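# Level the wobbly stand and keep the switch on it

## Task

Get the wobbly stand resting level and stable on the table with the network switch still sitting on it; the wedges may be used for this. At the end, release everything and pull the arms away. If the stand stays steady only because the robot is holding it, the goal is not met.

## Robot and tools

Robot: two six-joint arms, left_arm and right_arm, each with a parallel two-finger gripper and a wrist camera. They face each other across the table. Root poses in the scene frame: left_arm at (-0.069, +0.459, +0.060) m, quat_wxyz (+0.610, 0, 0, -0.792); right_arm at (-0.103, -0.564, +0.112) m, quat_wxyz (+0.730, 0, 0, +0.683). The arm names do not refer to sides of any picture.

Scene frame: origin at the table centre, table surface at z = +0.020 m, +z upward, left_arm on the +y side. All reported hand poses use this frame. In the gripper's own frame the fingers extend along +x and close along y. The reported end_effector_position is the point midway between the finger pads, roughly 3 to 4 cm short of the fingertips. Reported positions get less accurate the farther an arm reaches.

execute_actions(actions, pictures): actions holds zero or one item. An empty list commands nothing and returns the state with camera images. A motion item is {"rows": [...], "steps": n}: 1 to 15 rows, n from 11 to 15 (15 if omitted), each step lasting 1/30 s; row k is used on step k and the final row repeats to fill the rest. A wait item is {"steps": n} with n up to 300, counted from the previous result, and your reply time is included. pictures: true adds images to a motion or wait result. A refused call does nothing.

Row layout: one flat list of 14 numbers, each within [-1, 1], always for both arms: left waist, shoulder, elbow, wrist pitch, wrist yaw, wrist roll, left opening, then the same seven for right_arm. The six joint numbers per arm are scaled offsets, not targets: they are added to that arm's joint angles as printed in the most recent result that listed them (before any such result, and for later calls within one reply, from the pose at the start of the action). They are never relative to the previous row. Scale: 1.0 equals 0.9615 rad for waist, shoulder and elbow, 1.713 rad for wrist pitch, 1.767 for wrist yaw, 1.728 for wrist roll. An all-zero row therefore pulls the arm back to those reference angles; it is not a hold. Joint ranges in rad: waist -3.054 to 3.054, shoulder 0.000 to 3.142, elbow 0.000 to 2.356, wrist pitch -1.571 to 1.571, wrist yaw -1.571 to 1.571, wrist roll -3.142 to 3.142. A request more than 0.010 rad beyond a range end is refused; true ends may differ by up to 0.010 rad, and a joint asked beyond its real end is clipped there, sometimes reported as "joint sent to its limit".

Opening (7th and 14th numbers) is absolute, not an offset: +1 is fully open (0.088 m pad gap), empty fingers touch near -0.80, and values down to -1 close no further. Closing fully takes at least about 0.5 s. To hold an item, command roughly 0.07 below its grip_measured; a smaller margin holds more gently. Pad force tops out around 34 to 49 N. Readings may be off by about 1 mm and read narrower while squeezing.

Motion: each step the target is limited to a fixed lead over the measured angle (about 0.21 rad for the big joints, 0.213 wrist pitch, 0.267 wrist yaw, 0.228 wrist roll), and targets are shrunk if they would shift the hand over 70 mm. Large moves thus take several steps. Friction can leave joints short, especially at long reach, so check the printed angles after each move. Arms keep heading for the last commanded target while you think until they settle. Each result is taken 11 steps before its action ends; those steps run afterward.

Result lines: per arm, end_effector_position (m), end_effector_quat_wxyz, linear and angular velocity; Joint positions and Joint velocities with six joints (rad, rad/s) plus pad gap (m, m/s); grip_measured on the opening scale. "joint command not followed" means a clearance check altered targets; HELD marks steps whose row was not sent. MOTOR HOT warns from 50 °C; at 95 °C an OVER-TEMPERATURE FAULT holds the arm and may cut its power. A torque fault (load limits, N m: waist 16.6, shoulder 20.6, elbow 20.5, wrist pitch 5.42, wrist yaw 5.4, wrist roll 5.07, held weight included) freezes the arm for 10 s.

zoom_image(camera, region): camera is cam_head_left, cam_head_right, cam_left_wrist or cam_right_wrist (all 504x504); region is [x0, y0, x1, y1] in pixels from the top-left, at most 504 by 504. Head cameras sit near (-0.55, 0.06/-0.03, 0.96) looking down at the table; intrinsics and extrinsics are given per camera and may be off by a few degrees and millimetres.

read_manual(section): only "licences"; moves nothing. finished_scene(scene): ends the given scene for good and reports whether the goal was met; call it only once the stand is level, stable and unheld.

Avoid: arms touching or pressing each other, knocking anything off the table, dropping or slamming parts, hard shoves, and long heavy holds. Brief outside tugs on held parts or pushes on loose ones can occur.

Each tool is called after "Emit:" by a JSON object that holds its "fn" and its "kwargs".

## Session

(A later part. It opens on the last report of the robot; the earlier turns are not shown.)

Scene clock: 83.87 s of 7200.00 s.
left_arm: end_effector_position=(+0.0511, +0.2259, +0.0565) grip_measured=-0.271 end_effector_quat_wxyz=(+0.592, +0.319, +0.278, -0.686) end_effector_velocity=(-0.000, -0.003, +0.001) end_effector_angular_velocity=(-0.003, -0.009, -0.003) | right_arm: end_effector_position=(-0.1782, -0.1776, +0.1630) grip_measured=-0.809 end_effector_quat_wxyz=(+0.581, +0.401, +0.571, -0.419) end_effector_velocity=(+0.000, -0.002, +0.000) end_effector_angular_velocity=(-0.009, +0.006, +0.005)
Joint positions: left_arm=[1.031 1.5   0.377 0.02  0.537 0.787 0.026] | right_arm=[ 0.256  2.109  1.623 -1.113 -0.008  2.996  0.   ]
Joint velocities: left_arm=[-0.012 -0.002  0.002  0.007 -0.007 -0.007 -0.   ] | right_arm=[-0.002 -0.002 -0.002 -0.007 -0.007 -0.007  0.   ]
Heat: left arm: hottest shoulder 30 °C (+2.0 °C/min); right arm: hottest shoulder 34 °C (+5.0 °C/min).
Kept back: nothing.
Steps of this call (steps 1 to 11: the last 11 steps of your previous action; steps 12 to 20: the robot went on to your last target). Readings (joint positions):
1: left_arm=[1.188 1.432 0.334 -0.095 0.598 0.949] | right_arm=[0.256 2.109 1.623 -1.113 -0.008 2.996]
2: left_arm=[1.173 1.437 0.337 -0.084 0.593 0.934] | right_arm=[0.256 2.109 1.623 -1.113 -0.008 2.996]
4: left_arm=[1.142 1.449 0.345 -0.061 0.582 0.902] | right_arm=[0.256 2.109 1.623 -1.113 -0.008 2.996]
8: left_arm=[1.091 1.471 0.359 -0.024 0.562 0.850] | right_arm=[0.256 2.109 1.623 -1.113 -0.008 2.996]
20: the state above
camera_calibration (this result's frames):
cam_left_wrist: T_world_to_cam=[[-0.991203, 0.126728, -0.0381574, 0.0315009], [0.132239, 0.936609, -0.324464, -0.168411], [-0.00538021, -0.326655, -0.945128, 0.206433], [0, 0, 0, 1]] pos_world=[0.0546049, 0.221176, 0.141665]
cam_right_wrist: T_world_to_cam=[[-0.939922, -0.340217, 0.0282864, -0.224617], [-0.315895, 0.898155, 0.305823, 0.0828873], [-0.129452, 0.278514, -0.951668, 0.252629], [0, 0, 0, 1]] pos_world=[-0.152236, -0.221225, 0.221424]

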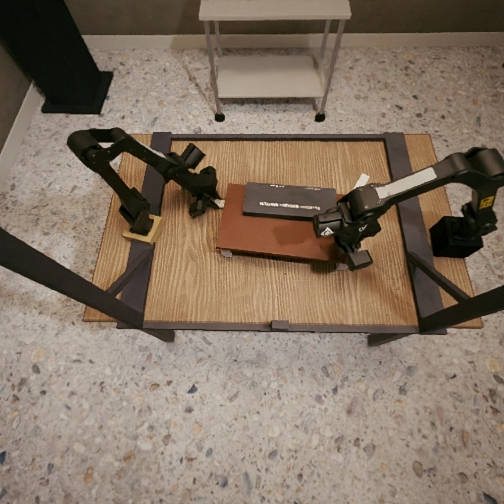

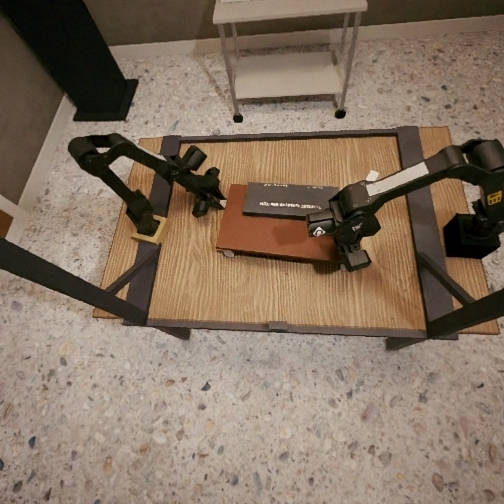

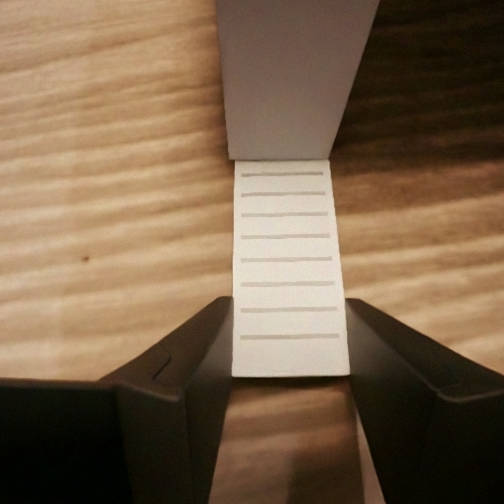

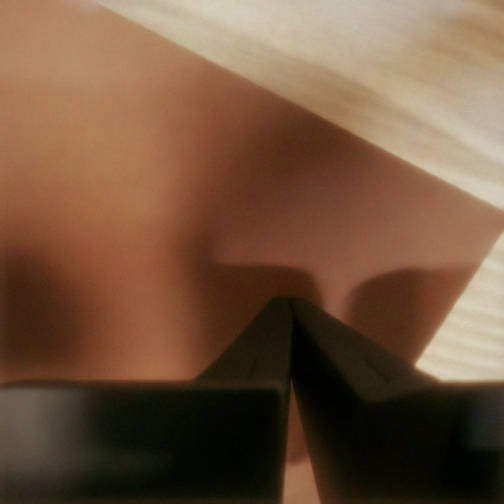

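Emit:
{"fn": "execute_actions", "kwargs": {"actions": [{"rows": [[-0.002,0.008,0.008,0.002,-0.001,-0.003,-0.17,0,0.027,-0.005,0.002,0,0,-0.9],[-0.002,0.008,0.008,0.002,-0.001,-0.003,-0.17,0,0.027,-0.005,0.002,0,0,-0.9],[-0.002,0.008,0.008,0.002,-0.001,-0.003,-0.17,0,0.027,-0.005,0.002,0,0,-0.9],[-0.002,0.008,0.008,0.002,-0.001,-0.003,-0.17,0,0.027,-0.005,0.002,0,0,-0.9],[-0.002,0.008,0.008,0.002,-0.001,-0.003,-0.17,0,0.027,-0.005,0.002,0,0,-0.9],[-0.002,0.008,0.008,0.002,-0.001,-0.003,-0.17,0,0.027,-0.005,0.002,0,0,-0.9],[-0.002,0.008,0.008,0.002,-0.001,-0.003,-0.17,0,0.027,-0.005,0.002,0,0,-0.9],[-0.002,0.008,0.008,0.002,-0.001,-0.003,-0.22,0,0.027,-0.005,0.002,0,0,-0.9],[-0.002,0.008,0.008,0.002,-0.001,-0.003,-0.26,0,0.027,-0.005,0.002,0,0,-0.9],[-0.002,0.008,0.008,0.002,-0.001,-0.003,-0.3,0,0.027,-0.005,0.002,0,0,-0.9]], "steps": 13}]}}

Emit:
{"fn": "execute_actions", "kwargs": {"actions": [{"steps": 13}], "pictures": true}}

Scene clock: 85.23 s of 7200.00 s.
left_arm: end_effector_position=(+0.0512, +0.2258, +0.0564) grip_measured=-0.242 end_effector_quat_wxyz=(+0.592, +0.319, +0.278, -0.686) end_effector_velocity=(-0.003, +0.001, -0.001) end_effector_angular_velocity=(+0.005, +0.018, -0.000) | right_arm: end_effector_position=(-0.1782, -0.1776, +0.1630) grip_measured=-0.809 end_effector_quat_wxyz=(+0.581, +0.401, +0.571, -0.419) end_effector_velocity=(-0.002, -0.003, +0.000) end_effector_angular_velocity=(-0.011, +0.020, +0.004)
Joint positions: left_arm=[1.031 1.5   0.377 0.021 0.537 0.785 0.027] | right_arm=[ 0.256  2.109  1.623 -1.113 -0.008  2.996  0.   ]
Joint velocities: left_arm=[-0.002  0.002 -0.002 -0.007  0.007 -0.007  0.03 ] | right_arm=[-0.002 -0.002 -0.002 -0.007 -0.022 -0.007  0.   ]
Heat: left arm: hottest shoulder 30 °C (+2.0 °C/min); right arm: hottest shoulder 34 °C (+4.1 °C/min).
Steps of this call (steps 1 to 15: the robot went on to your last target; steps 16 to 39: nothing new was sent; steps 40 to 41: the first 2 steps of this action). Readings (joint positions):
40: left_arm=[1.031 1.500 0.377 0.021 0.537 0.785] | right_arm=[0.256 2.109 1.623 -1.113 -0.008 2.996]
41: the state above

Scene clock: 85.67 s of 7200.00 s.
left_arm: end_effector_position=(+0.0512, +0.2257, +0.0565) grip_measured=-0.273 end_effector_quat_wxyz=(+0.592, +0.319, +0.278, -0.686) end_effector_velocity=(-0.003, +0.003, -0.003) end_effector_angular_velocity=(+0.022, +0.025, +0.018) | right_arm: end_effector_position=(-0.1782, -0.1776, +0.1630) grip_measured=-0.809 end_effector_quat_wxyz=(+0.581, +0.401, +0.571, -0.419) end_effector_velocity=(-0.000, +0.001, +0.002) end_effector_angular_velocity=(+0.011, +0.009, -0.010)
Joint positions: left_arm=[1.031 1.5   0.377 0.021 0.537 0.785 0.026] | right_arm=[ 0.256  2.109  1.623 -1.113 -0.008  2.996  0.   ]
Joint velocities: left_arm=[-0.002 -0.002 -0.002 -0.022 -0.007 -0.022 -0.   ] | right_arm=[-0.002 -0.007 -0.002  0.007 -0.007  0.007  0.   ]
Heat: left arm: hottest shoulder 29 °C (+1.0 °C/min); right arm: hottest shoulder 34 °C (+4.0 °C/min).
Kept back: nothing.
Steps of this call (steps 1 to 11: the last 11 steps of your previous action; steps 12 to 13: the robot went on to your last target). Readings (joint positions):
1: left_arm=[1.031 1.500 0.377 0.021 0.537 0.785] | right_arm=[0.256 2.109 1.623 -1.113 -0.008 2.996]
2: left_arm=[1.031 1.500 0.377 0.021 0.537 0.785] | right_arm=[0.256 2.109 1.623 -1.113 -0.008 2.996]
4: left_arm=[1.031 1.500 0.377 0.021 0.537 0.785] | right_arm=[0.256 2.109 1.623 -1.113 -0.008 2.996]
8: left_arm=[1.031 1.500 0.377 0.021 0.537 0.785] | right_arm=[0.256 2.109 1.623 -1.113 -0.008 2.996]
13: the state above
camera_calibration (this result's frames):
cam_left_wrist: T_world_to_cam=[[-0.991286, 0.126058, -0.0382319, 0.0317442], [0.131629, 0.936632, -0.324644, -0.168261], [-0.00511487, -0.326848, -0.945063, 0.206404], [0, 0, 0, 1]] pos_world=[0.0546713, 0.22106, 0.141654]
cam_right_wrist: T_world_to_cam=[[-0.939922, -0.340217, 0.0282864, -0.224617], [-0.315895, 0.898155, 0.305823, 0.0828873], [-0.129452, 0.278514, -0.951668, 0.252629], [0, 0, 0, 1]] pos_world=[-0.152236, -0.221225, 0.221424]

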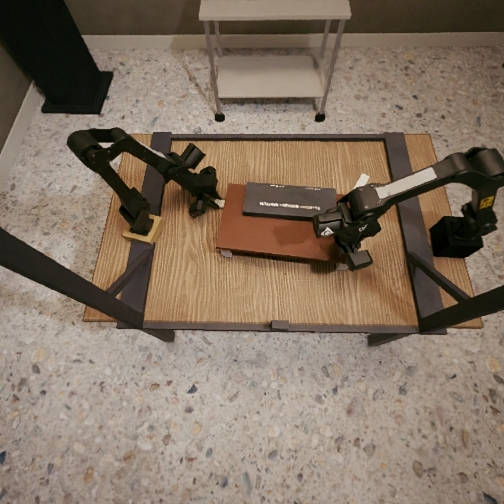

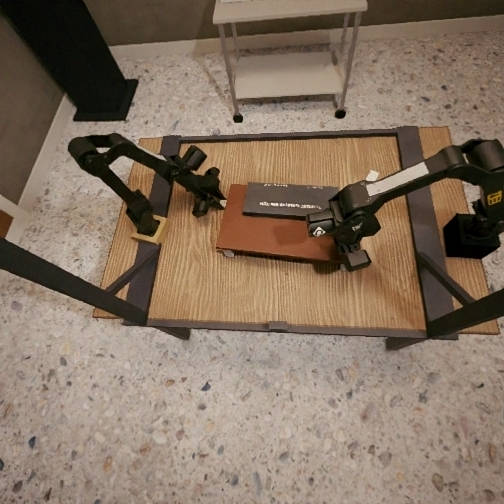

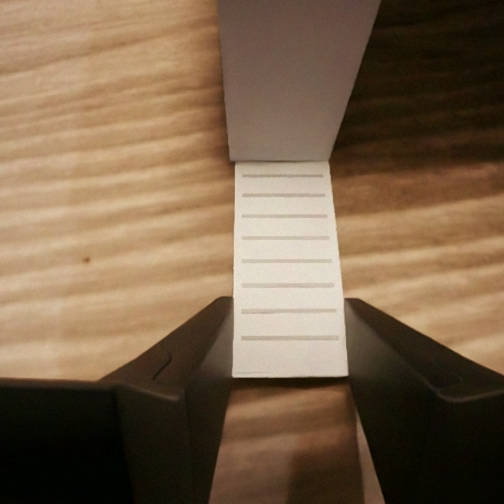

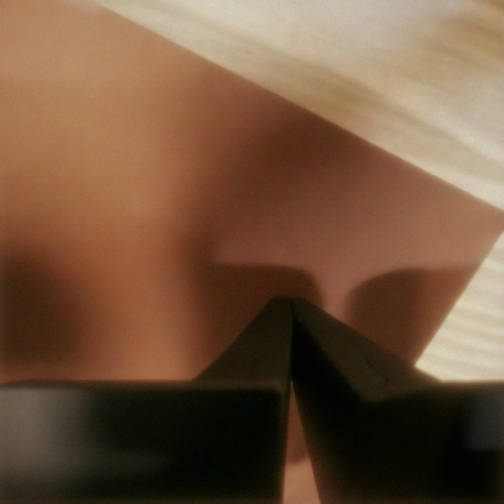

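Emit:
{"fn": "execute_actions", "kwargs": {"actions": [{"rows": [[-0.0087,0.0125,0.0128,0.003,-0.0033,-0.0063,-0.29,0,0.027,-0.005,0.002,0,0,-0.9],[-0.0138,0.0157,0.0152,0.0049,-0.0046,-0.0092,-0.29,0,0.027,-0.005,0.002,0,0,-0.9],[-0.0188,0.0188,0.0175,0.0067,-0.0059,-0.012,-0.29,0,0.027,-0.005,0.002,0,0,-0.9],[-0.0239,0.022,0.0199,0.0086,-0.0072,-0.0149,-0.29,0,0.027,-0.005,0.002,0,0,-0.9],[-0.0289,0.0251,0.0223,0.0104,-0.0085,-0.0177,-0.29,0,0.027,-0.005,0.002,0,0,-0.9],[-0.0339,0.0282,0.0247,0.0122,-0.0098,-0.0205,-0.29,0,0.027,-0.005,0.002,0,0,-0.9],[-0.039,0.0314,0.027,0.0141,-0.0111,-0.0234,-0.29,0,0.027,-0.005,0.002,0,0,-0.9],[-0.044,0.0345,0.0294,0.0159,-0.0124,-0.0262,-0.29,0,0.027,-0.005,0.002,0,0,-0.9]], "steps": 12}]}}

Emit:
{"fn": "execute_actions", "kwargs": {"actions": [{"steps": 16}], "pictures": true}}

Scene clock: 87.33 s of 7200.00 s.
left_arm: end_effector_position=(+0.0512, +0.2255, +0.0566) grip_measured=-0.273 end_effector_quat_wxyz=(+0.592, +0.319, +0.277, -0.686) end_effector_velocity=(-0.006, -0.008, +0.000) end_effector_angular_velocity=(+0.007, +0.041, +0.024) | right_arm: end_effector_position=(-0.1782, -0.1776, +0.1630) grip_measured=-0.809 end_effector_quat_wxyz=(+0.581, +0.401, +0.571, -0.419) end_effector_velocity=(-0.001, -0.007, -0.001) end_effector_angular_velocity=(-0.030, +0.017, +0.004)
Joint positions: left_arm=[1.03  1.5   0.378 0.021 0.537 0.785 0.026] | right_arm=[ 0.256  2.109  1.623 -1.113 -0.008  2.996  0.   ]
Joint velocities: left_arm=[-0.042  0.012  0.012  0.007 -0.007 -0.081 -0.   ] | right_arm=[-0.002 -0.002 -0.007 -0.022 -0.022 -0.007  0.   ]
Heat: left arm: hottest shoulder 29 °C (+0.0 °C/min); right arm: hottest shoulder 34 °C (+3.0 °C/min).
Steps of this call (steps 1 to 15: the robot went on to your last target; steps 16 to 49: nothing new was sent; step 50: the first step of this action). Readings (joint positions):
50: the state above

Scene clock: 87.87 s of 7200.00 s.
left_arm: end_effector_position=(+0.0500, +0.2158, +0.0568) grip_measured=-0.273 end_effector_quat_wxyz=(+0.592, +0.319, +0.277, -0.686) end_effector_velocity=(-0.003, +0.004, -0.004) end_effector_angular_velocity=(+0.025, +0.018, +0.007) | right_arm: end_effector_position=(-0.1782, -0.1776, +0.1630) grip_measured=-0.809 end_effector_quat_wxyz=(+0.581, +0.401, +0.571, -0.419) end_effector_velocity=(+0.001, -0.003, -0.001) end_effector_angular_velocity=(-0.013, +0.005, +0.005)
Joint positions: left_arm=[0.991 1.523 0.396 0.045 0.519 0.746 0.026] | right_arm=[ 0.256  2.109  1.623 -1.113 -0.008  2.996  0.   ]
Joint velocities: left_arm=[-0.002  0.002 -0.002 -0.022 -0.007 -0.007 -0.   ] | right_arm=[-0.002 -0.002 -0.007 -0.007 -0.007 -0.007  0.   ]
Heat: left arm: hottest shoulder 29 °C (+0.0 °C/min); right arm: hottest shoulder 34 °C (+3.0 °C/min).
Kept back: nothing.
Steps of this call (steps 1 to 11: the last 11 steps of your previous action; steps 12 to 16: the robot went on to your last target). Readings (joint positions):
1: left_arm=[1.028 1.501 0.378 0.022 0.536 0.782] | right_arm=[0.256 2.109 1.623 -1.113 -0.008 2.996]
2: left_arm=[1.025 1.503 0.380 0.024 0.534 0.779] | right_arm=[0.256 2.109 1.623 -1.113 -0.008 2.996]
4: left_arm=[1.017 1.508 0.384 0.030 0.530 0.770] | right_arm=[0.256 2.109 1.623 -1.113 -0.008 2.996]
8: left_arm=[0.999 1.519 0.393 0.041 0.522 0.753] | right_arm=[0.256 2.109 1.623 -1.113 -0.008 2.996]
16: the state above
camera_calibration (this result's frames):
cam_left_wrist: T_world_to_cam=[[-0.991199, 0.126661, -0.0384867, 0.0316598], [0.132282, 0.936521, -0.324699, -0.158687], [-0.00508323, -0.326933, -0.945034, 0.203469], [0, 0, 0, 1]] pos_world=[0.0534069, 0.211125, 0.141978]
cam_right_wrist: T_world_to_cam=[[-0.939922, -0.340217, 0.0282864, -0.224617], [-0.315895, 0.898155, 0.305823, 0.0828873], [-0.129452, 0.278514, -0.951668, 0.252629], [0, 0, 0, 1]] pos_world=[-0.152236, -0.221225, 0.221424]

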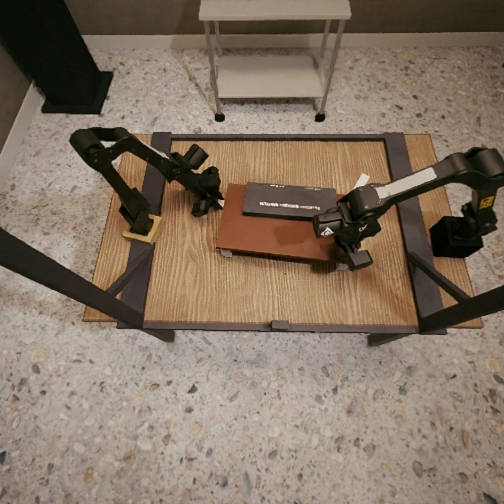

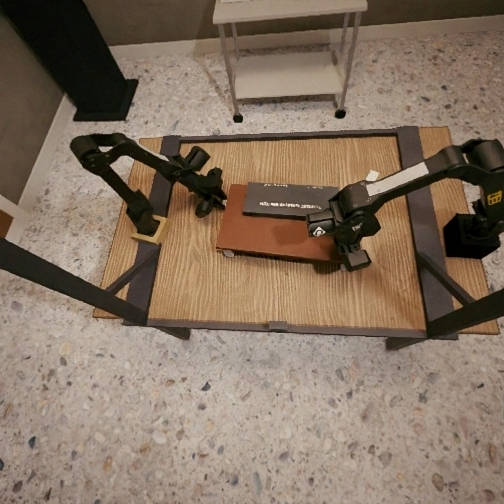

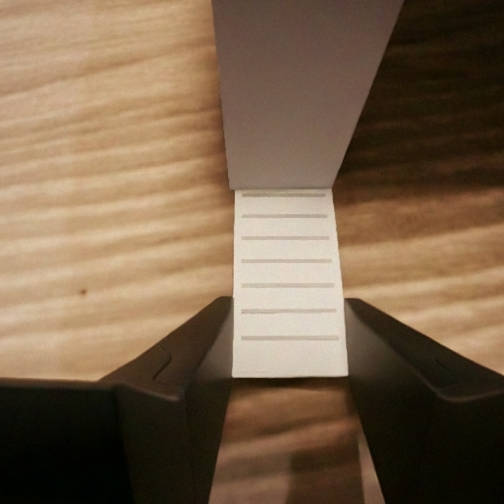

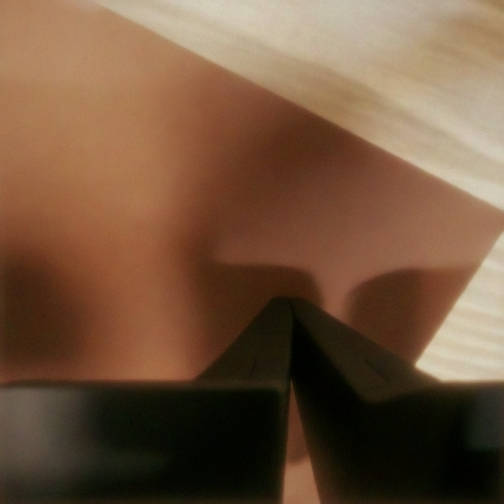

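Emit:
{"fn": "execute_actions", "kwargs": {"actions": [{"rows": [[-0.007,0.0133,0.0113,0.0032,-0.0033,-0.0057,-0.29,0,0.027,-0.005,0.002,0,0,-0.9],[-0.0109,0.0161,0.0132,0.0047,-0.0043,-0.0079,-0.29,0,0.027,-0.005,0.002,0,0,-0.9],[-0.0148,0.019,0.0151,0.0061,-0.0053,-0.0101,-0.29,0,0.027,-0.005,0.002,0,0,-0.9],[-0.0188,0.0219,0.017,0.0075,-0.0064,-0.0124,-0.29,0,0.027,-0.005,0.002,0,0,-0.9],[-0.0227,0.0247,0.0189,0.009,-0.0074,-0.0146,-0.29,0,0.027,-0.005,0.002,0,0,-0.9],[-0.0266,0.0276,0.0208,0.0104,-0.0084,-0.0168,-0.29,0,0.027,-0.005,0.002,0,0,-0.9]], "steps": 11}]}}

Emit:
{"fn": "execute_actions", "kwargs": {"actions": [{"steps": 15}], "pictures": true}}

Scene clock: 88.97 s of 7200.00 s.
left_arm: end_effector_position=(+0.0501, +0.2158, +0.0568) grip_measured=-0.273 end_effector_quat_wxyz=(+0.592, +0.319, +0.277, -0.686) end_effector_velocity=(-0.001, +0.001, -0.000) end_effector_angular_velocity=(+0.007, +0.001, +0.007) | right_arm: end_effector_position=(-0.1782, -0.1776, +0.1630) grip_measured=-0.809 end_effector_quat_wxyz=(+0.581, +0.401, +0.571, -0.419) end_effector_velocity=(+0.001, -0.003, -0.001) end_effector_angular_velocity=(-0.013, +0.005, +0.005)
Joint positions: left_arm=[0.991 1.523 0.396 0.046 0.518 0.745 0.026] | right_arm=[ 0.256  2.109  1.623 -1.113 -0.008  2.996  0.   ]
Joint velocities: left_arm=[-0.002 -0.007 -0.002 -0.007 -0.007 -0.007 -0.   ] | right_arm=[-0.002 -0.002 -0.007 -0.007 -0.007 -0.007  0.   ]
Heat: left arm: hottest shoulder 29 °C (+0.0 °C/min); right arm: hottest shoulder 34 °C (+2.0 °C/min).
Kept back: the last 11 steps of this action.
Steps of this call (steps 1 to 15: the robot went on to your last target; steps 16 to 33: nothing new was sent). Readings (joint positions):
1: left_arm=[0.991 1.523 0.396 0.045 0.519 0.746] | right_arm=[0.256 2.109 1.623 -1.113 -0.008 2.996]
2: left_arm=[0.991 1.523 0.396 0.046 0.519 0.745] | right_arm=[0.256 2.109 1.623 -1.113 -0.008 2.996]
4: left_arm=[0.991 1.523 0.396 0.046 0.519 0.745] | right_arm=[0.256 2.109 1.623 -1.113 -0.008 2.996]
8: left_arm=[0.991 1.523 0.396 0.046 0.518 0.745] | right_arm=[0.256 2.109 1.623 -1.113 -0.008 2.996]
33: the state above

Scene clock: 89.47 s of 7200.00 s.
left_arm: end_effector_position=(+0.0493, +0.2098, +0.0568) grip_measured=-0.273 end_effector_quat_wxyz=(+0.592, +0.319, +0.278, -0.686) end_effector_velocity=(+0.001, +0.000, -0.002) end_effector_angular_velocity=(+0.011, -0.012, +0.009) | right_arm: end_effector_position=(-0.1782, -0.1776, +0.1630) grip_measured=-0.809 end_effector_quat_wxyz=(+0.581, +0.401, +0.571, -0.419) end_effector_velocity=(+0.000, -0.001, +0.002) end_effector_angular_velocity=(-0.004, +0.007, +0.019)
Joint positions: left_arm=[0.969 1.538 0.407 0.061 0.509 0.722 0.026] | right_arm=[ 0.256  2.109  1.623 -1.113 -0.008  2.996  0.   ]
Joint velocities: left_arm=[-0.007  0.002 -0.002  0.007 -0.022 -0.007 -0.   ] | right_arm=[-0.002 -0.002  0.002 -0.007 -0.007 -0.022  0.   ]
Heat: left arm: hottest shoulder 29 °C (+0.0 °C/min); right arm: hottest shoulder 34 °C (+2.0 °C/min).
Kept back: nothing.
Steps of this call (steps 1 to 11: the last 11 steps of your previous action; steps 12 to 15: the robot went on to your last target). Readings (joint positions):
1: left_arm=[0.991 1.524 0.396 0.046 0.518 0.744] | right_arm=[0.256 2.109 1.623 -1.113 -0.008 2.996]
2: left_arm=[0.990 1.525 0.397 0.047 0.518 0.742] | right_arm=[0.256 2.109 1.623 -1.113 -0.008 2.996]
4: left_arm=[0.984 1.528 0.399 0.051 0.515 0.737] | right_arm=[0.256 2.109 1.623 -1.113 -0.008 2.996]
8: left_arm=[0.972 1.537 0.406 0.059 0.510 0.725] | right_arm=[0.256 2.109 1.623 -1.113 -0.008 2.996]
15: the state above
camera_calibration (this result's frames):
cam_left_wrist: T_world_to_cam=[[-0.99136, 0.125636, -0.0376944, 0.0319011], [0.131049, 0.936389, -0.325578, -0.1528], [-0.00560774, -0.327705, -0.944764, 0.20169], [0, 0, 0, 1]] pos_world=[0.0527808, 0.205167, 0.142004]
cam_right_wrist: T_world_to_cam=[[-0.939922, -0.340217, 0.0282864, -0.224617], [-0.315895, 0.898155, 0.305823, 0.0828873], [-0.129452, 0.278514, -0.951668, 0.252629], [0, 0, 0, 1]] pos_world=[-0.152236, -0.221225, 0.221424]

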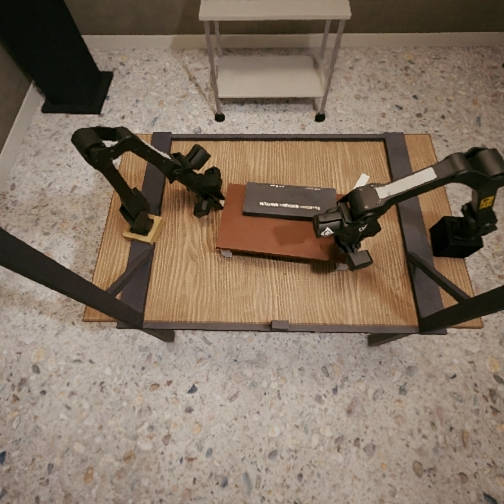

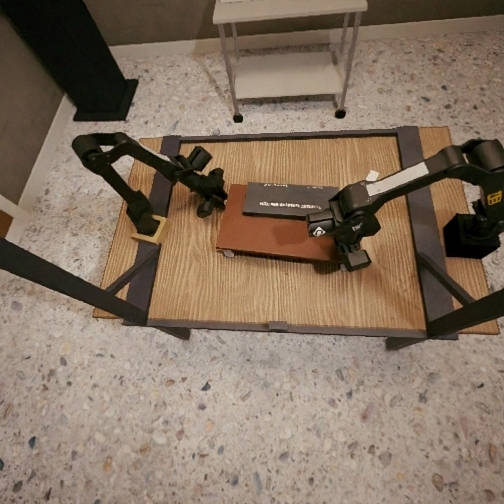

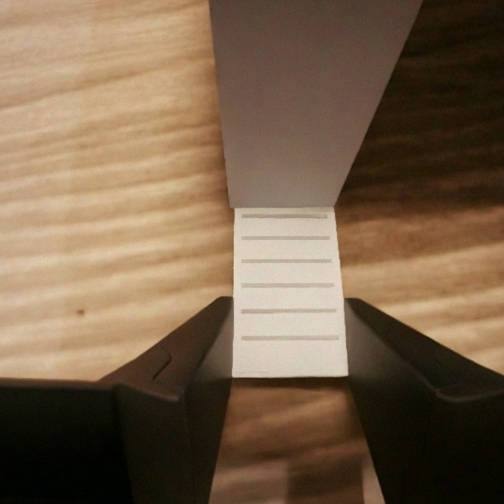

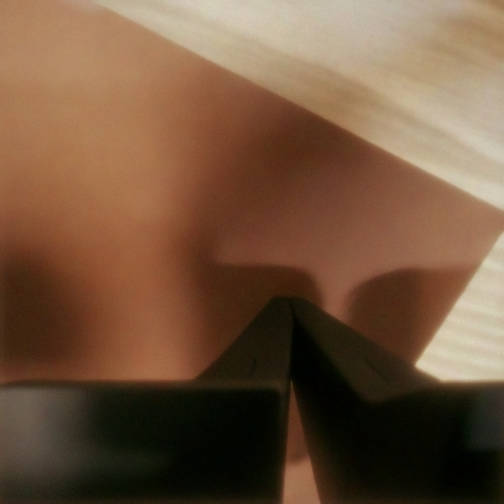

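Emit:
{"fn": "execute_actions", "kwargs": {"actions": [{"rows": [[-0.0065,0.0135,0.011,0.0029,-0.0031,-0.0052,-0.29,0,0.027,-0.005,0.002,0,0,-0.9],[-0.0096,0.0155,0.0125,0.004,-0.0039,-0.007,-0.29,0,0.027,-0.005,0.002,0,0,-0.9],[-0.0127,0.0175,0.0141,0.0051,-0.0047,-0.0087,-0.29,0,0.027,-0.005,0.002,0,0,-0.9],[-0.0157,0.0196,0.0156,0.0062,-0.0055,-0.0105,-0.29,0,0.027,-0.005,0.002,0,0,-0.9],[-0.0188,0.0216,0.0172,0.0073,-0.0063,-0.0122,-0.29,0,0.027,-0.005,0.002,0,0,-0.9]], "steps": 11}]}}

Emit:
{"fn": "execute_actions", "kwargs": {"actions": [{"steps": 15}], "pictures": true}}

Scene clock: 90.60 s of 7200.00 s.
left_arm: end_effector_position=(+0.0493, +0.2098, +0.0568) grip_measured=-0.273 end_effector_quat_wxyz=(+0.592, +0.319, +0.278, -0.686) end_effector_velocity=(-0.004, +0.004, -0.002) end_effector_angular_velocity=(+0.013, +0.024, +0.005) | right_arm: end_effector_position=(-0.1782, -0.1776, +0.1630) grip_measured=-0.809 end_effector_quat_wxyz=(+0.581, +0.401, +0.571, -0.419) end_effector_velocity=(+0.001, -0.005, +0.000) end_effector_angular_velocity=(-0.023, +0.003, +0.005)
Joint positions: left_arm=[0.969 1.538 0.407 0.061 0.509 0.722 0.026] | right_arm=[ 0.256  2.109  1.623 -1.113 -0.008  2.996  0.   ]
Joint velocities: left_arm=[ 0.002 -0.007 -0.007 -0.022  0.007 -0.007 -0.   ] | right_arm=[-0.002 -0.002 -0.002 -0.022 -0.007 -0.007  0.   ]
Heat: left arm: hottest shoulder 29 °C (+0.0 °C/min); right arm: hottest shoulder 34 °C (+2.0 °C/min).
Kept back: the last 11 steps of this action.
Steps of this call (steps 1 to 15: the robot went on to your last target; steps 16 to 34: nothing new was sent). Readings (joint positions):
1: left_arm=[0.969 1.538 0.407 0.061 0.509 0.722] | right_arm=[0.256 2.109 1.623 -1.113 -0.008 2.996]
2: left_arm=[0.969 1.538 0.407 0.061 0.509 0.722] | right_arm=[0.256 2.109 1.623 -1.113 -0.008 2.996]
4: left_arm=[0.969 1.538 0.407 0.061 0.509 0.722] | right_arm=[0.256 2.109 1.623 -1.113 -0.008 2.996]
8: left_arm=[0.969 1.538 0.407 0.061 0.509 0.722] | right_arm=[0.256 2.109 1.623 -1.113 -0.008 2.996]
34: the state above

Scene clock: 91.10 s of 7200.00 s.
left_arm: end_effector_position=(+0.0491, +0.2079, +0.0567) grip_measured=-0.273 end_effector_quat_wxyz=(+0.594, +0.318, +0.280, -0.684) end_effector_velocity=(-0.002, -0.001, +0.001) end_effector_angular_velocity=(-0.002, +0.011, -0.000) | right_arm: end_effector_position=(-0.1782, -0.1776, +0.1629) grip_measured=-0.809 end_effector_quat_wxyz=(+0.581, +0.401, +0.571, -0.419) end_effector_velocity=(+0.000, -0.002, +0.000) end_effector_angular_velocity=(-0.009, +0.006, +0.005)
Joint positions: left_arm=[0.961 1.543 0.411 0.066 0.502 0.707 0.026] | right_arm=[ 0.256  2.109  1.623 -1.113 -0.008  2.996  0.   ]
Joint velocities: left_arm=[-0.002 -0.002  0.002 -0.007  0.007 -0.007  0.   ] | right_arm=[-0.002 -0.002 -0.002 -0.007 -0.007 -0.007  0.   ]
Heat: left arm: hottest shoulder 29 °C (+0.0 °C/min); right arm: hottest shoulder 34 °C (+2.0 °C/min).
Kept back: nothing.
Steps of this call (steps 1 to 11: the last 11 steps of your previous action; steps 12 to 15: the robot went on to your last target). Readings (joint positions):
1: left_arm=[0.969 1.539 0.408 0.061 0.508 0.721] | right_arm=[0.256 2.109 1.623 -1.113 -0.008 2.996]
2: left_arm=[0.968 1.540 0.408 0.062 0.508 0.719] | right_arm=[0.256 2.109 1.623 -1.113 -0.008 2.996]
4: left_arm=[0.965 1.541 0.410 0.064 0.506 0.714] | right_arm=[0.256 2.109 1.623 -1.113 -0.008 2.996]
8: left_arm=[0.962 1.543 0.411 0.065 0.503 0.708] | right_arm=[0.256 2.109 1.623 -1.113 -0.008 2.996]
15: the state above
camera_calibration (this result's frames):
cam_left_wrist: T_world_to_cam=[[-0.992209, 0.119629, -0.0347966, 0.0330825], [0.124437, 0.937887, -0.323858, -0.151106], [-0.00610735, -0.325664, -0.945466, 0.200576], [0, 0, 0, 1]] pos_world=[0.0528529, 0.203084, 0.141852]
cam_right_wrist: T_world_to_cam=[[-0.939924, -0.340206, 0.0283464, -0.224625], [-0.315917, 0.898269, 0.305464, 0.0830249], [-0.129383, 0.278158, -0.951782, 0.252466], [0, 0, 0, 1]] pos_world=[-0.152236, -0.221223, 0.221299]

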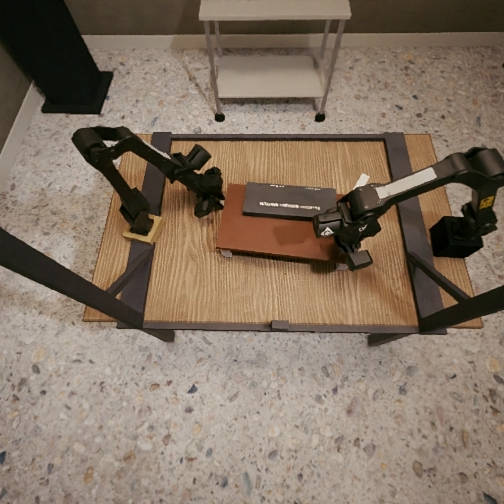

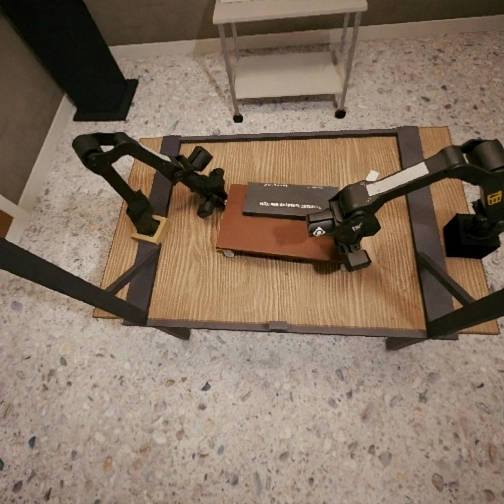

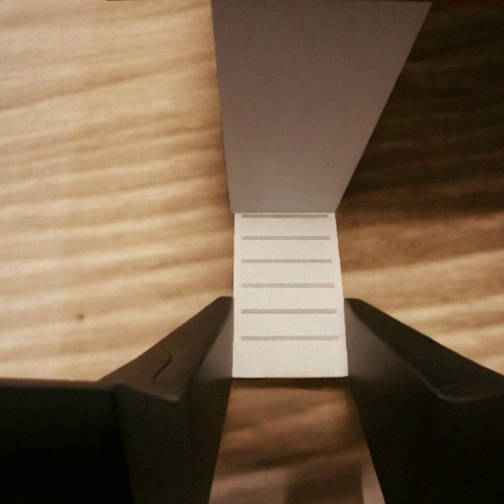

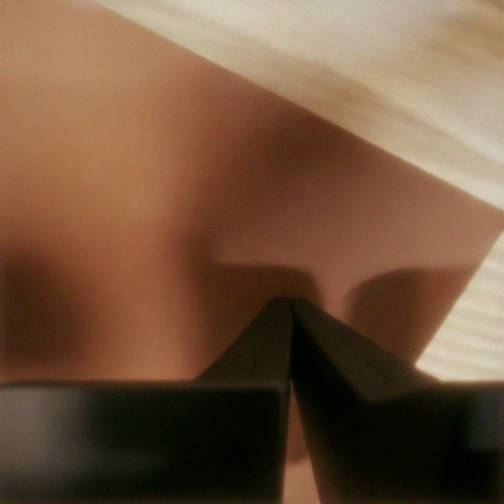

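Emit:
{"fn": "execute_actions", "kwargs": {"actions": [{"rows": [[-0.011,0.017,0.013,0.0045,-0.002,-0.003,-0.3,0,0.027,-0.005,0.002,0,0,-0.9],[-0.0125,0.018,0.014,0.005,-0.002,-0.003,-0.3,0,0.027,-0.005,0.002,0,0,-0.9],[-0.014,0.019,0.015,0.0055,-0.002,-0.003,-0.3,0,0.027,-0.005,0.002,0,0,-0.9],[-0.0155,0.02,0.016,0.006,-0.002,-0.003,-0.3,0,0.027,-0.005,0.002,0,0,-0.9],[-0.017,0.021,0.017,0.0065,-0.002,-0.003,-0.3,0,0.027,-0.005,0.002,0,0,-0.9]], "steps": 11}]}}

Emit:
{"fn": "execute_actions", "kwargs": {"actions": [{"steps": 14}], "pictures": true}}

Scene clock: 93.37 s of 7200.00 s.
left_arm: end_effector_position=(+0.0491, +0.2079, +0.0567) grip_measured=-0.273 end_effector_quat_wxyz=(+0.594, +0.318, +0.280, -0.684) end_effector_velocity=(-0.002, +0.003, -0.002) end_effector_angular_velocity=(+0.014, +0.008, +0.007) | right_arm: end_effector_position=(-0.1782, -0.1776, +0.1629) grip_measured=-0.809 end_effector_quat_wxyz=(+0.581, +0.401, +0.571, -0.419) end_effector_velocity=(-0.002, -0.003, +0.000) end_effector_angular_velocity=(-0.011, +0.020, +0.004)
Joint positions: left_arm=[0.961 1.543 0.411 0.066 0.502 0.707 0.026] | right_arm=[ 0.256  2.109  1.623 -1.113 -0.008  2.996  0.   ]
Joint velocities: left_arm=[-0.002 -0.002 -0.007 -0.007 -0.007 -0.007  0.   ] | right_arm=[-0.002 -0.002 -0.002 -0.007 -0.022 -0.007  0.   ]
Heat: left arm: hottest shoulder 29 °C (-1.0 °C/min); right arm: hottest shoulder 34 °C (+0.0 °C/min).
Kept back: the last 11 steps of this action.
Steps of this call (steps 1 to 15: the robot went on to your last target; steps 16 to 68: nothing new was sent). Readings (joint positions):
1: left_arm=[0.961 1.543 0.411 0.066 0.502 0.707] | right_arm=[0.256 2.109 1.623 -1.113 -0.008 2.996]
2: left_arm=[0.961 1.543 0.411 0.066 0.502 0.707] | right_arm=[0.256 2.109 1.623 -1.113 -0.008 2.996]
4: left_arm=[0.961 1.543 0.411 0.066 0.502 0.707] | right_arm=[0.256 2.109 1.623 -1.113 -0.008 2.996]
8: left_arm=[0.961 1.543 0.411 0.066 0.502 0.707] | right_arm=[0.256 2.109 1.623 -1.113 -0.008 2.996]
68: the state above

Scene clock: 93.83 s of 7200.00 s.
left_arm: end_effector_position=(+0.0491, +0.2074, +0.0566) grip_measured=-0.273 end_effector_quat_wxyz=(+0.593, +0.318, +0.280, -0.684) end_effector_velocity=(-0.001, +0.002, -0.002) end_effector_angular_velocity=(+0.013, -0.002, -0.005) | right_arm: end_effector_position=(-0.1782, -0.1776, +0.1629) grip_measured=-0.809 end_effector_quat_wxyz=(+0.581, +0.401, +0.571, -0.419) end_effector_velocity=(+0.000, -0.002, +0.000) end_effector_angular_velocity=(-0.009, +0.006, +0.005)
Joint positions: left_arm=[0.959 1.545 0.412 0.067 0.501 0.706 0.026] | right_arm=[ 0.256  2.109  1.623 -1.113 -0.008  2.996  0.   ]
Joint velocities: left_arm=[-0.002  0.002 -0.002 -0.007 -0.007  0.007 -0.   ] | right_arm=[-0.002 -0.002 -0.002 -0.007 -0.007 -0.007  0.   ]
Heat: left arm: hottest shoulder 29 °C (-1.0 °C/min); right arm: hottest shoulder 34 °C (+0.0 °C/min).
Kept back: nothing.
Steps of this call (steps 1 to 11: the last 11 steps of your previous action; steps 12 to 14: the robot went on to your last target). Readings (joint positions):
1: left_arm=[0.961 1.543 0.411 0.066 0.502 0.707] | right_arm=[0.256 2.109 1.623 -1.113 -0.008 2.996]
2: left_arm=[0.961 1.543 0.411 0.066 0.502 0.707] | right_arm=[0.256 2.109 1.623 -1.113 -0.008 2.996]
4: left_arm=[0.960 1.543 0.412 0.066 0.502 0.706] | right_arm=[0.256 2.109 1.623 -1.113 -0.008 2.996]
8: left_arm=[0.959 1.545 0.412 0.067 0.501 0.706] | right_arm=[0.256 2.109 1.623 -1.113 -0.008 2.996]
14: the state above
camera_calibration (this result's frames):
cam_left_wrist: T_world_to_cam=[[-0.992102, 0.12022, -0.035775, 0.0330722], [0.125317, 0.937927, -0.3234, -0.150751], [-0.0053249, -0.32533, -0.945586, 0.200248], [0, 0, 0, 1]] pos_world=[0.052769, 0.202564, 0.141782]
cam_right_wrist: T_world_to_cam=[[-0.939924, -0.340206, 0.0283464, -0.224625], [-0.315917, 0.898269, 0.305464, 0.0830249], [-0.129383, 0.278158, -0.951782, 0.252466], [0, 0, 0, 1]] pos_world=[-0.152236, -0.221223, 0.221299]

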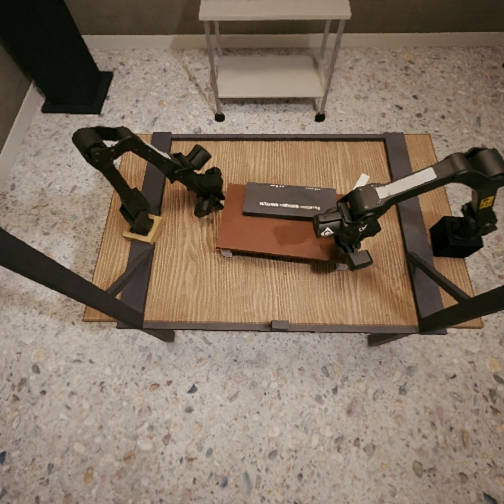

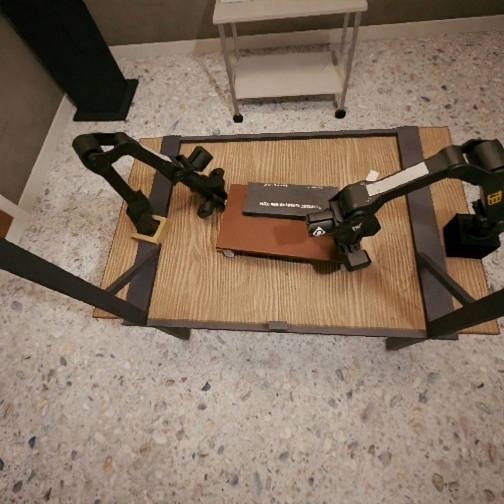

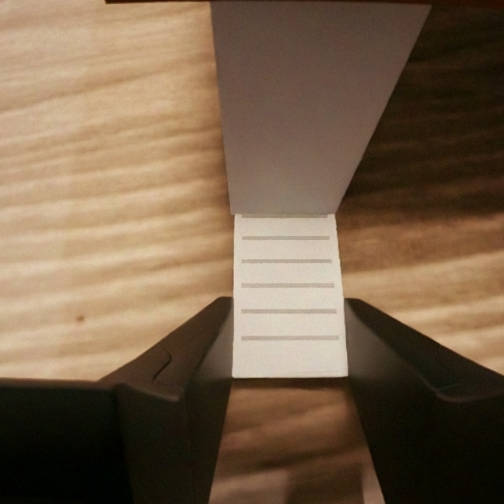

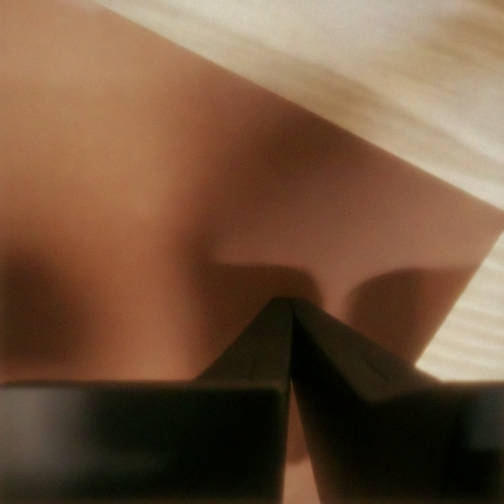

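Emit:
{"fn": "execute_actions", "kwargs": {"actions": [{"rows": [[-0.01,0.012,0.01,0.003,0,0,-0.3,0,0.027,-0.005,0.002,0,0,-0.9],[-0.005,0.006,0.005,0.001,0,0,-0.3,0,0.024,-0.004,0.002,0,0,-0.9],[0,0,0,0,0,0,-0.3,0,0.02,-0.003,0,0,0,-0.9],[0,0,0,0,0,0,-0.3,0,0.016,0,0,0,0,-0.9],[0,0,0,0,0,0,-0.3,0,0.012,0,0,0,0,-0.9],[0,0,0,0,0,0,-0.3,0,0.008,0,0,0,0,-0.9],[0,0,0,0,0,0,-0.3,0,0.004,0,0,0,0,-0.9],[0,0,0,0,0,0,-0.3,0,0.0,0,0,0,0,-0.9],[0,0,0,0,0,0,-0.26,0,-0.006,0,0,0,0,-0.9],[0,0,0,0,0,0,-0.22,0,-0.014,0,0,0,0,-0.9],[0,0,0,0,0,0,-0.1,0,-0.025,0,0,0,0,-0.9],[0,0,0,0,0,0,0.1,0,-0.04,0,0,0,0,-0.9],[0,0,0,0,0,0,0.2,0,-0.06,0,0,0,0,-0.9]], "steps": 15}]}}

Emit:
{"fn": "execute_actions", "kwargs": {"actions": [{"steps": 18}], "pictures": true}}

Scene clock: 94.87 s of 7200.00 s.
left_arm: end_effector_position=(+0.0492, +0.2074, +0.0567) grip_measured=-0.273 end_effector_quat_wxyz=(+0.594, +0.317, +0.280, -0.685) end_effector_velocity=(-0.000, +0.004, -0.002) end_effector_angular_velocity=(+0.006, +0.017, +0.014) | right_arm: end_effector_position=(-0.1782, -0.1776, +0.1629) grip_measured=-0.809 end_effector_quat_wxyz=(+0.581, +0.401, +0.571, -0.419) end_effector_velocity=(+0.002, -0.000, +0.002) end_effector_angular_velocity=(-0.001, -0.007, +0.005)
Joint positions: left_arm=[0.96  1.545 0.412 0.067 0.502 0.706 0.026] | right_arm=[ 0.256  2.109  1.623 -1.113 -0.008  2.996  0.   ]
Joint velocities: left_arm=[ 0.012 -0.002 -0.007 -0.007  0.007 -0.007 -0.   ] | right_arm=[-0.002 -0.002  0.002 -0.007  0.007 -0.007  0.   ]
Heat: left arm: hottest shoulder 29 °C (-1.0 °C/min); right arm: hottest shoulder 34 °C (+0.0 °C/min).
Steps of this call (steps 1 to 15: the robot went on to your last target; steps 16 to 27: nothing new was sent; steps 28 to 31: the first 4 steps of this action). Readings (joint positions):
28: left_arm=[0.959 1.545 0.412 0.067 0.501 0.706] | right_arm=[0.256 2.109 1.623 -1.113 -0.008 2.996]
29: left_arm=[0.959 1.545 0.412 0.067 0.501 0.706] | right_arm=[0.256 2.109 1.623 -1.113 -0.008 2.996]
31: the state above

Scene clock: 95.47 s of 7200.00 s.
left_arm: end_effector_position=(+0.0490, +0.2075, +0.0567) grip_measured=+0.190 end_effector_quat_wxyz=(+0.593, +0.317, +0.280, -0.685) end_effector_velocity=(-0.001, +0.002, -0.001) end_effector_angular_velocity=(+0.008, -0.014, -0.016) | right_arm: end_effector_position=(-0.1786, -0.1754, +0.1820) grip_measured=-0.809 end_effector_quat_wxyz=(+0.568, +0.413, +0.584, -0.406) end_effector_velocity=(+0.000, -0.002, +0.000) end_effector_angular_velocity=(-0.008, +0.005, +0.020)
Joint positions: left_arm=[0.96  1.545 0.412 0.066 0.503 0.706 0.048] | right_arm=[ 0.256  2.059  1.624 -1.113 -0.008  2.996  0.   ]
Joint velocities: left_arm=[-0.002 -0.002 -0.002 -0.007 -0.007  0.022  0.004] | right_arm=[-0.002 -0.002 -0.002 -0.007 -0.007 -0.022  0.   ]
Heat: left arm: hottest shoulder 29 °C (-2.0 °C/min); right arm: hottest shoulder 34 °C (-1.0 °C/min).
Kept back: nothing.
Steps of this call (steps 1 to 11: the last 11 steps of your previous action; steps 12 to 18: the robot went on to your last target). Readings (joint positions):
1: left_arm=[0.960 1.545 0.412 0.066 0.502 0.706] | right_arm=[0.256 2.109 1.623 -1.113 -0.008 2.996]
2: left_arm=[0.960 1.545 0.412 0.066 0.502 0.706] | right_arm=[0.256 2.109 1.624 -1.113 -0.008 2.996]
4: left_arm=[0.960 1.545 0.412 0.066 0.503 0.706] | right_arm=[0.256 2.109 1.624 -1.113 -0.008 2.996]
8: left_arm=[0.960 1.545 0.412 0.066 0.503 0.706] | right_arm=[0.256 2.101 1.624 -1.113 -0.008 2.996]
18: the state above
camera_calibration (this result's frames):
cam_left_wrist: T_world_to_cam=[[-0.992191, 0.119983, -0.0340805, 0.0329831], [0.124537, 0.937795, -0.324084, -0.150745], [-0.00692411, -0.325798, -0.945414, 0.200499], [0, 0, 0, 1]] pos_world=[0.0528871, 0.202732, 0.141824]
cam_right_wrist: T_world_to_cam=[[-0.939691, -0.341419, 0.0203416, -0.223533], [-0.312772, 0.881865, 0.352828, 0.0641559], [-0.138401, 0.325187, -0.935467, 0.273684], [0, 0, 0, 1]] pos_world=[-0.152107, -0.221894, 0.237933]

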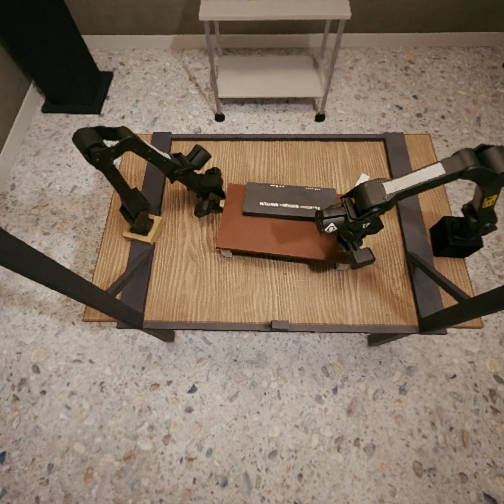

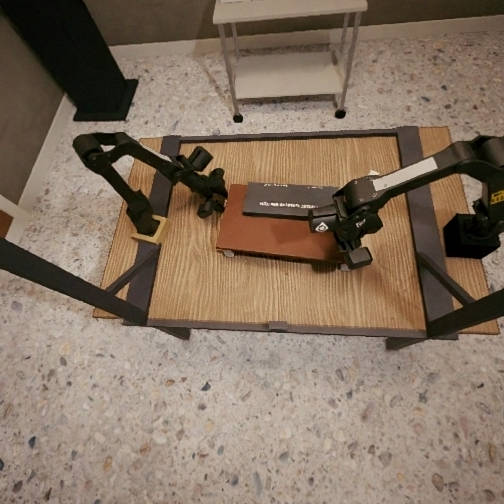

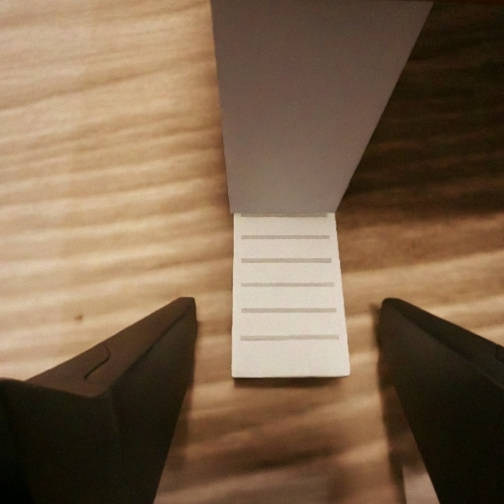

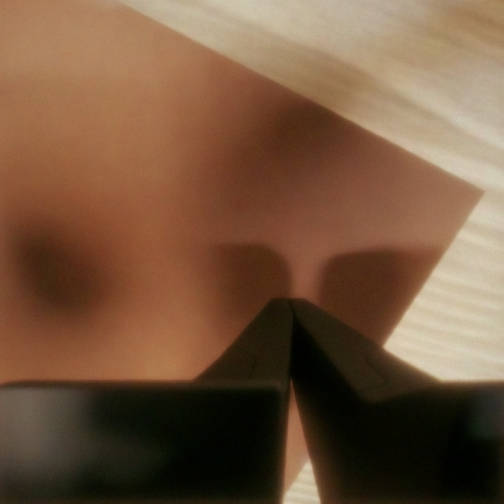

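Emit:
{"fn": "execute_actions", "kwargs": {"actions": [{"rows": [[0.031,-0.03,-0.012,-0.014,0.0075,0.019,0.2,0,-0.15,0,0,0,0,-0.9],[0.062,-0.052,-0.023,-0.027,0.015,0.038,0.2,0,-0.3,0,0,0,0,-0.9],[0.094,-0.073,-0.035,-0.041,0.023,0.058,0.2,0,-0.5,0,0,0,0,-0.9],[0.125,-0.094,-0.046,-0.055,0.03,0.077,0.2,0,-0.997,0,0,0,0,-0.9],[0.156,-0.115,-0.058,-0.069,0.038,0.096,0.2,0,-0.997,-0.2,0,0,0,-0.9],[0.1872,-0.1352,-0.0697,-0.0823,0.0453,0.1152,0.2,0,-0.997,-0.753,0,0,0,-0.9],[0.1872,-0.1352,-0.0697,-0.0823,0.0453,0.1152,0.2,0,-0.997,-0.753,0,0,0,-0.9],[0.202,-0.1755,-0.0242,-0.106,0.048,0.1152,0.2,0,-0.997,-0.753,0,0,0,-0.9],[0.217,-0.216,0.0213,-0.13,0.05,0.1152,0.0,0,-0.997,-0.753,0,0,0,-0.9],[0.232,-0.256,0.0668,-0.154,0.053,0.1152,-0.2,0,-0.997,-0.753,0,0,0,-0.9],[0.2465,-0.296,0.112,-0.178,0.056,0.1152,-0.5,0,-0.997,-0.753,0,0,0,-0.9],[0.261,-0.337,0.158,-0.2016,0.058,0.1152,-0.5,0,-0.997,-0.753,0,0,0,-0.9],[0.276,-0.377,0.203,-0.2255,0.061,0.1152,-0.5,0,-0.997,-0.753,0,0,0,-0.9],[0.291,-0.417,0.249,-0.249,0.064,0.1152,-0.5,0,-0.997,-0.753,0,0,0,-0.9],[0.3058,-0.4576,0.2943,-0.2732,0.0662,0.1152,-0.5,0,-0.997,-0.753,0,0,0,-0.9]], "steps": 15}]}}

Emit:
{"fn": "execute_actions", "kwargs": {"actions": [{"steps": 15}]}}

Scene clock: 99.33 s of 7200.00 s.
left_arm: end_effector_position=(+0.0539, +0.2189, +0.0602) grip_measured=+0.197 end_effector_quat_wxyz=(+0.594, +0.320, +0.274, -0.686) end_effector_velocity=(+0.066, +0.162, +0.042) end_effector_angular_velocity=(-0.085, -0.159, +0.039) | right_arm: end_effector_position=(-0.1783, -0.1773, +0.2224) grip_measured=-0.809 end_effector_quat_wxyz=(+0.541, +0.437, +0.609, -0.380) end_effector_velocity=(+0.001, -0.005, +0.504) end_effector_angular_velocity=(+1.339, +0.265, -0.009)
Joint positions: left_arm=[1.016 1.507 0.4   0.021 0.529 0.771 0.049] | right_arm=[ 0.256  1.942  1.611 -1.114 -0.008  2.996  0.   ]
Joint velocities: left_arm=[ 0.759 -0.545 -0.227 -0.535  0.286  0.769 -0.   ] | right_arm=[-0.002 -1.346 -0.002  0.022 -0.007  0.007  0.   ]
Heat: left arm: hottest shoulder 29 °C (-2.0 °C/min); right arm: hottest shoulder 35 °C (-1.0 °C/min).
Steps of this call (steps 1 to 15: the robot went on to your last target; steps 16 to 90: nothing new was sent; then 0.73 s passed at rest; steps 91 to 94: the first 4 steps of this action). Readings (joint positions):
91: left_arm=[0.963 1.543 0.412 0.064 0.504 0.710] | right_arm=[0.256 2.041 1.623 -1.111 -0.008 2.996]
92: left_arm=[0.973 1.536 0.411 0.053 0.510 0.724] | right_arm=[0.256 2.016 1.617 -1.111 -0.008 2.996]
94: the state above

Scene clock: 99.83 s of 7200.00 s.
left_arm: end_effector_position=(+0.1203, +0.2301, +0.2116) grip_measured=-0.477 end_effector_quat_wxyz=(+0.686, +0.324, +0.130, -0.639) end_effector_velocity=(+0.037, +0.001, +0.249) end_effector_angular_velocity=(-0.349, -0.484, +0.047) | right_arm: end_effector_position=(-0.1442, -0.3549, +0.2543) grip_measured=-0.809 end_effector_quat_wxyz=(+0.504, +0.467, +0.640, -0.345) end_effector_velocity=(+0.008, -0.046, -0.012) end_effector_angular_velocity=(+0.107, +0.026, +0.007)
Joint positions: left_arm=[ 1.245  1.123  0.676 -0.364  0.616  0.899  0.016] | right_arm=[ 0.256  1.123  0.929 -1.118 -0.008  2.996  0.   ]
Joint velocities: left_arm=[ 0.095 -0.427  0.457 -0.3    0.051  0.022 -0.012] | right_arm=[-0.002 -0.291 -0.232  0.051 -0.007 -0.007  0.   ]
Heat: left arm: hottest shoulder 29 °C (-2.0 °C/min); right arm: hottest shoulder 35 °C (-1.0 °C/min).
Kept back: nothing.
Steps of this call (steps 1 to 11: the last 11 steps of your previous action; steps 12 to 15: the robot went on to your last target). Readings (joint positions):
1: left_arm=[1.043 1.488 0.392 0.001 0.539 0.799] | right_arm=[0.256 1.886 1.585 -1.094 -0.008 2.996]
2: left_arm=[1.071 1.469 0.382 -0.020 0.551 0.828] | right_arm=[0.256 1.815 1.539 -1.093 -0.008 2.996]
4: left_arm=[1.114 1.436 0.370 -0.061 0.566 0.867] | right_arm=[0.256 1.671 1.429 -1.113 -0.008 2.996]
8: left_arm=[1.171 1.330 0.440 -0.192 0.588 0.893] | right_arm=[0.256 1.427 1.195 -1.113 -0.008 2.996]
15: the state above

Emit:
{"fn": "execute_actions", "kwargs": {"actions": [{"rows": [[0.0094,0.2,0.4,-0.0222,0.4154,-1,-0.5,0,-0.02,-0.025,0,0,0,-0.9],[0.0094,1,0.8861,-0.0222,0.4154,-1,-0.5,0,-0.02,-0.025,0,0,0,-0.9]], "steps": 15}]}}

Emit:
{"fn": "execute_actions", "kwargs": {"actions": [{"steps": 16}]}}

Scene clock: 100.60 s of 7200.00 s.
left_arm: end_effector_position=(+0.1254, +0.1915, +0.2528) grip_measured=-0.497 end_effector_quat_wxyz=(+0.659, +0.155, +0.177, -0.714) end_effector_velocity=(+0.111, -0.325, +0.332) end_effector_angular_velocity=(-1.277, +2.601, -0.670) | right_arm: end_effector_position=(-0.1434, -0.3592, +0.2515) grip_measured=-0.809 end_effector_quat_wxyz=(+0.504, +0.467, +0.639, -0.345) end_effector_velocity=(-0.002, -0.003, -0.001) end_effector_angular_velocity=(-0.012, +0.021, -0.004)
Joint positions: left_arm=[ 1.253  1.313  0.883 -0.402  0.908  0.659  0.015] | right_arm=[ 0.256  1.105  0.908 -1.116 -0.008  2.996  0.   ]
Joint velocities: left_arm=[ 0.002  1.756  1.8   -0.022  2.293 -1.912 -0.   ] | right_arm=[-0.002 -0.002 -0.002 -0.007 -0.022  0.007  0.   ]
Heat: left arm: hottest shoulder 29 °C (-3.0 °C/min); right arm: hottest shoulder 35 °C (-1.0 °C/min).
From where the robot then was, a joint's target lay farther than a number of 1.0 reaches, so one or more steps of this call were cut to that.
Steps of this call (steps 1 to 19: the robot went on to your last target; steps 20 to 23: the first 4 steps of this action). Readings (joint positions):
20: left_arm=[1.254 1.134 0.714 -0.417 0.665 0.859] | right_arm=[0.256 1.105 0.908 -1.116 -0.008 2.996]
21: left_arm=[1.254 1.186 0.762 -0.419 0.757 0.790] | right_arm=[0.256 1.105 0.908 -1.116 -0.008 2.996]
23: the state above

Scene clock: 101.13 s of 7200.00 s.
left_arm: end_effector_position=(+0.2242, +0.0942, +0.2303) grip_measured=-0.497 end_effector_quat_wxyz=(+0.465, -0.269, +0.564, -0.627) end_effector_velocity=(+0.018, -0.013, -0.153) end_effector_angular_velocity=(+1.005, +2.008, +0.350) | right_arm: end_effector_position=(-0.1434, -0.3592, +0.2515) grip_measured=-0.809 end_effector_quat_wxyz=(+0.504, +0.467, +0.639, -0.345) end_effector_velocity=(-0.000, -0.002, -0.001) end_effector_angular_velocity=(-0.008, +0.004, +0.007)
Joint positions: left_arm=[ 1.253  2.076  1.51  -0.406  1.343 -0.387  0.015] | right_arm=[ 0.256  1.105  0.908 -1.116 -0.008  2.996  0.   ]
Joint velocities: left_arm=[-0.002  0.359 -0.002 -0.007  0.007 -1.912 -0.   ] | right_arm=[-0.002 -0.002 -0.002 -0.007 -0.007 -0.007  0.   ]
Heat: left arm: hottest shoulder 29 °C (-3.0 °C/min); right arm: hottest shoulder 34 °C (-2.0 °C/min).
Kept back: nothing.
Steps of this call (steps 1 to 11: the last 11 steps of your previous action; steps 12 to 16: the robot went on to your last target). Readings (joint positions):
1: left_arm=[1.253 1.371 0.943 -0.402 0.986 0.595] | right_arm=[0.256 1.105 0.908 -1.116 -0.008 2.996]
2: left_arm=[1.253 1.428 1.003 -0.402 1.064 0.530] | right_arm=[0.256 1.105 0.908 -1.116 -0.008 2.996]
4: left_arm=[1.253 1.542 1.122 -0.402 1.208 0.400] | right_arm=[0.256 1.105 0.908 -1.116 -0.008 2.996]
8: left_arm=[1.253 1.770 1.365 -0.402 1.318 0.137] | right_arm=[0.256 1.105 0.908 -1.116 -0.008 2.996]
16: the state above


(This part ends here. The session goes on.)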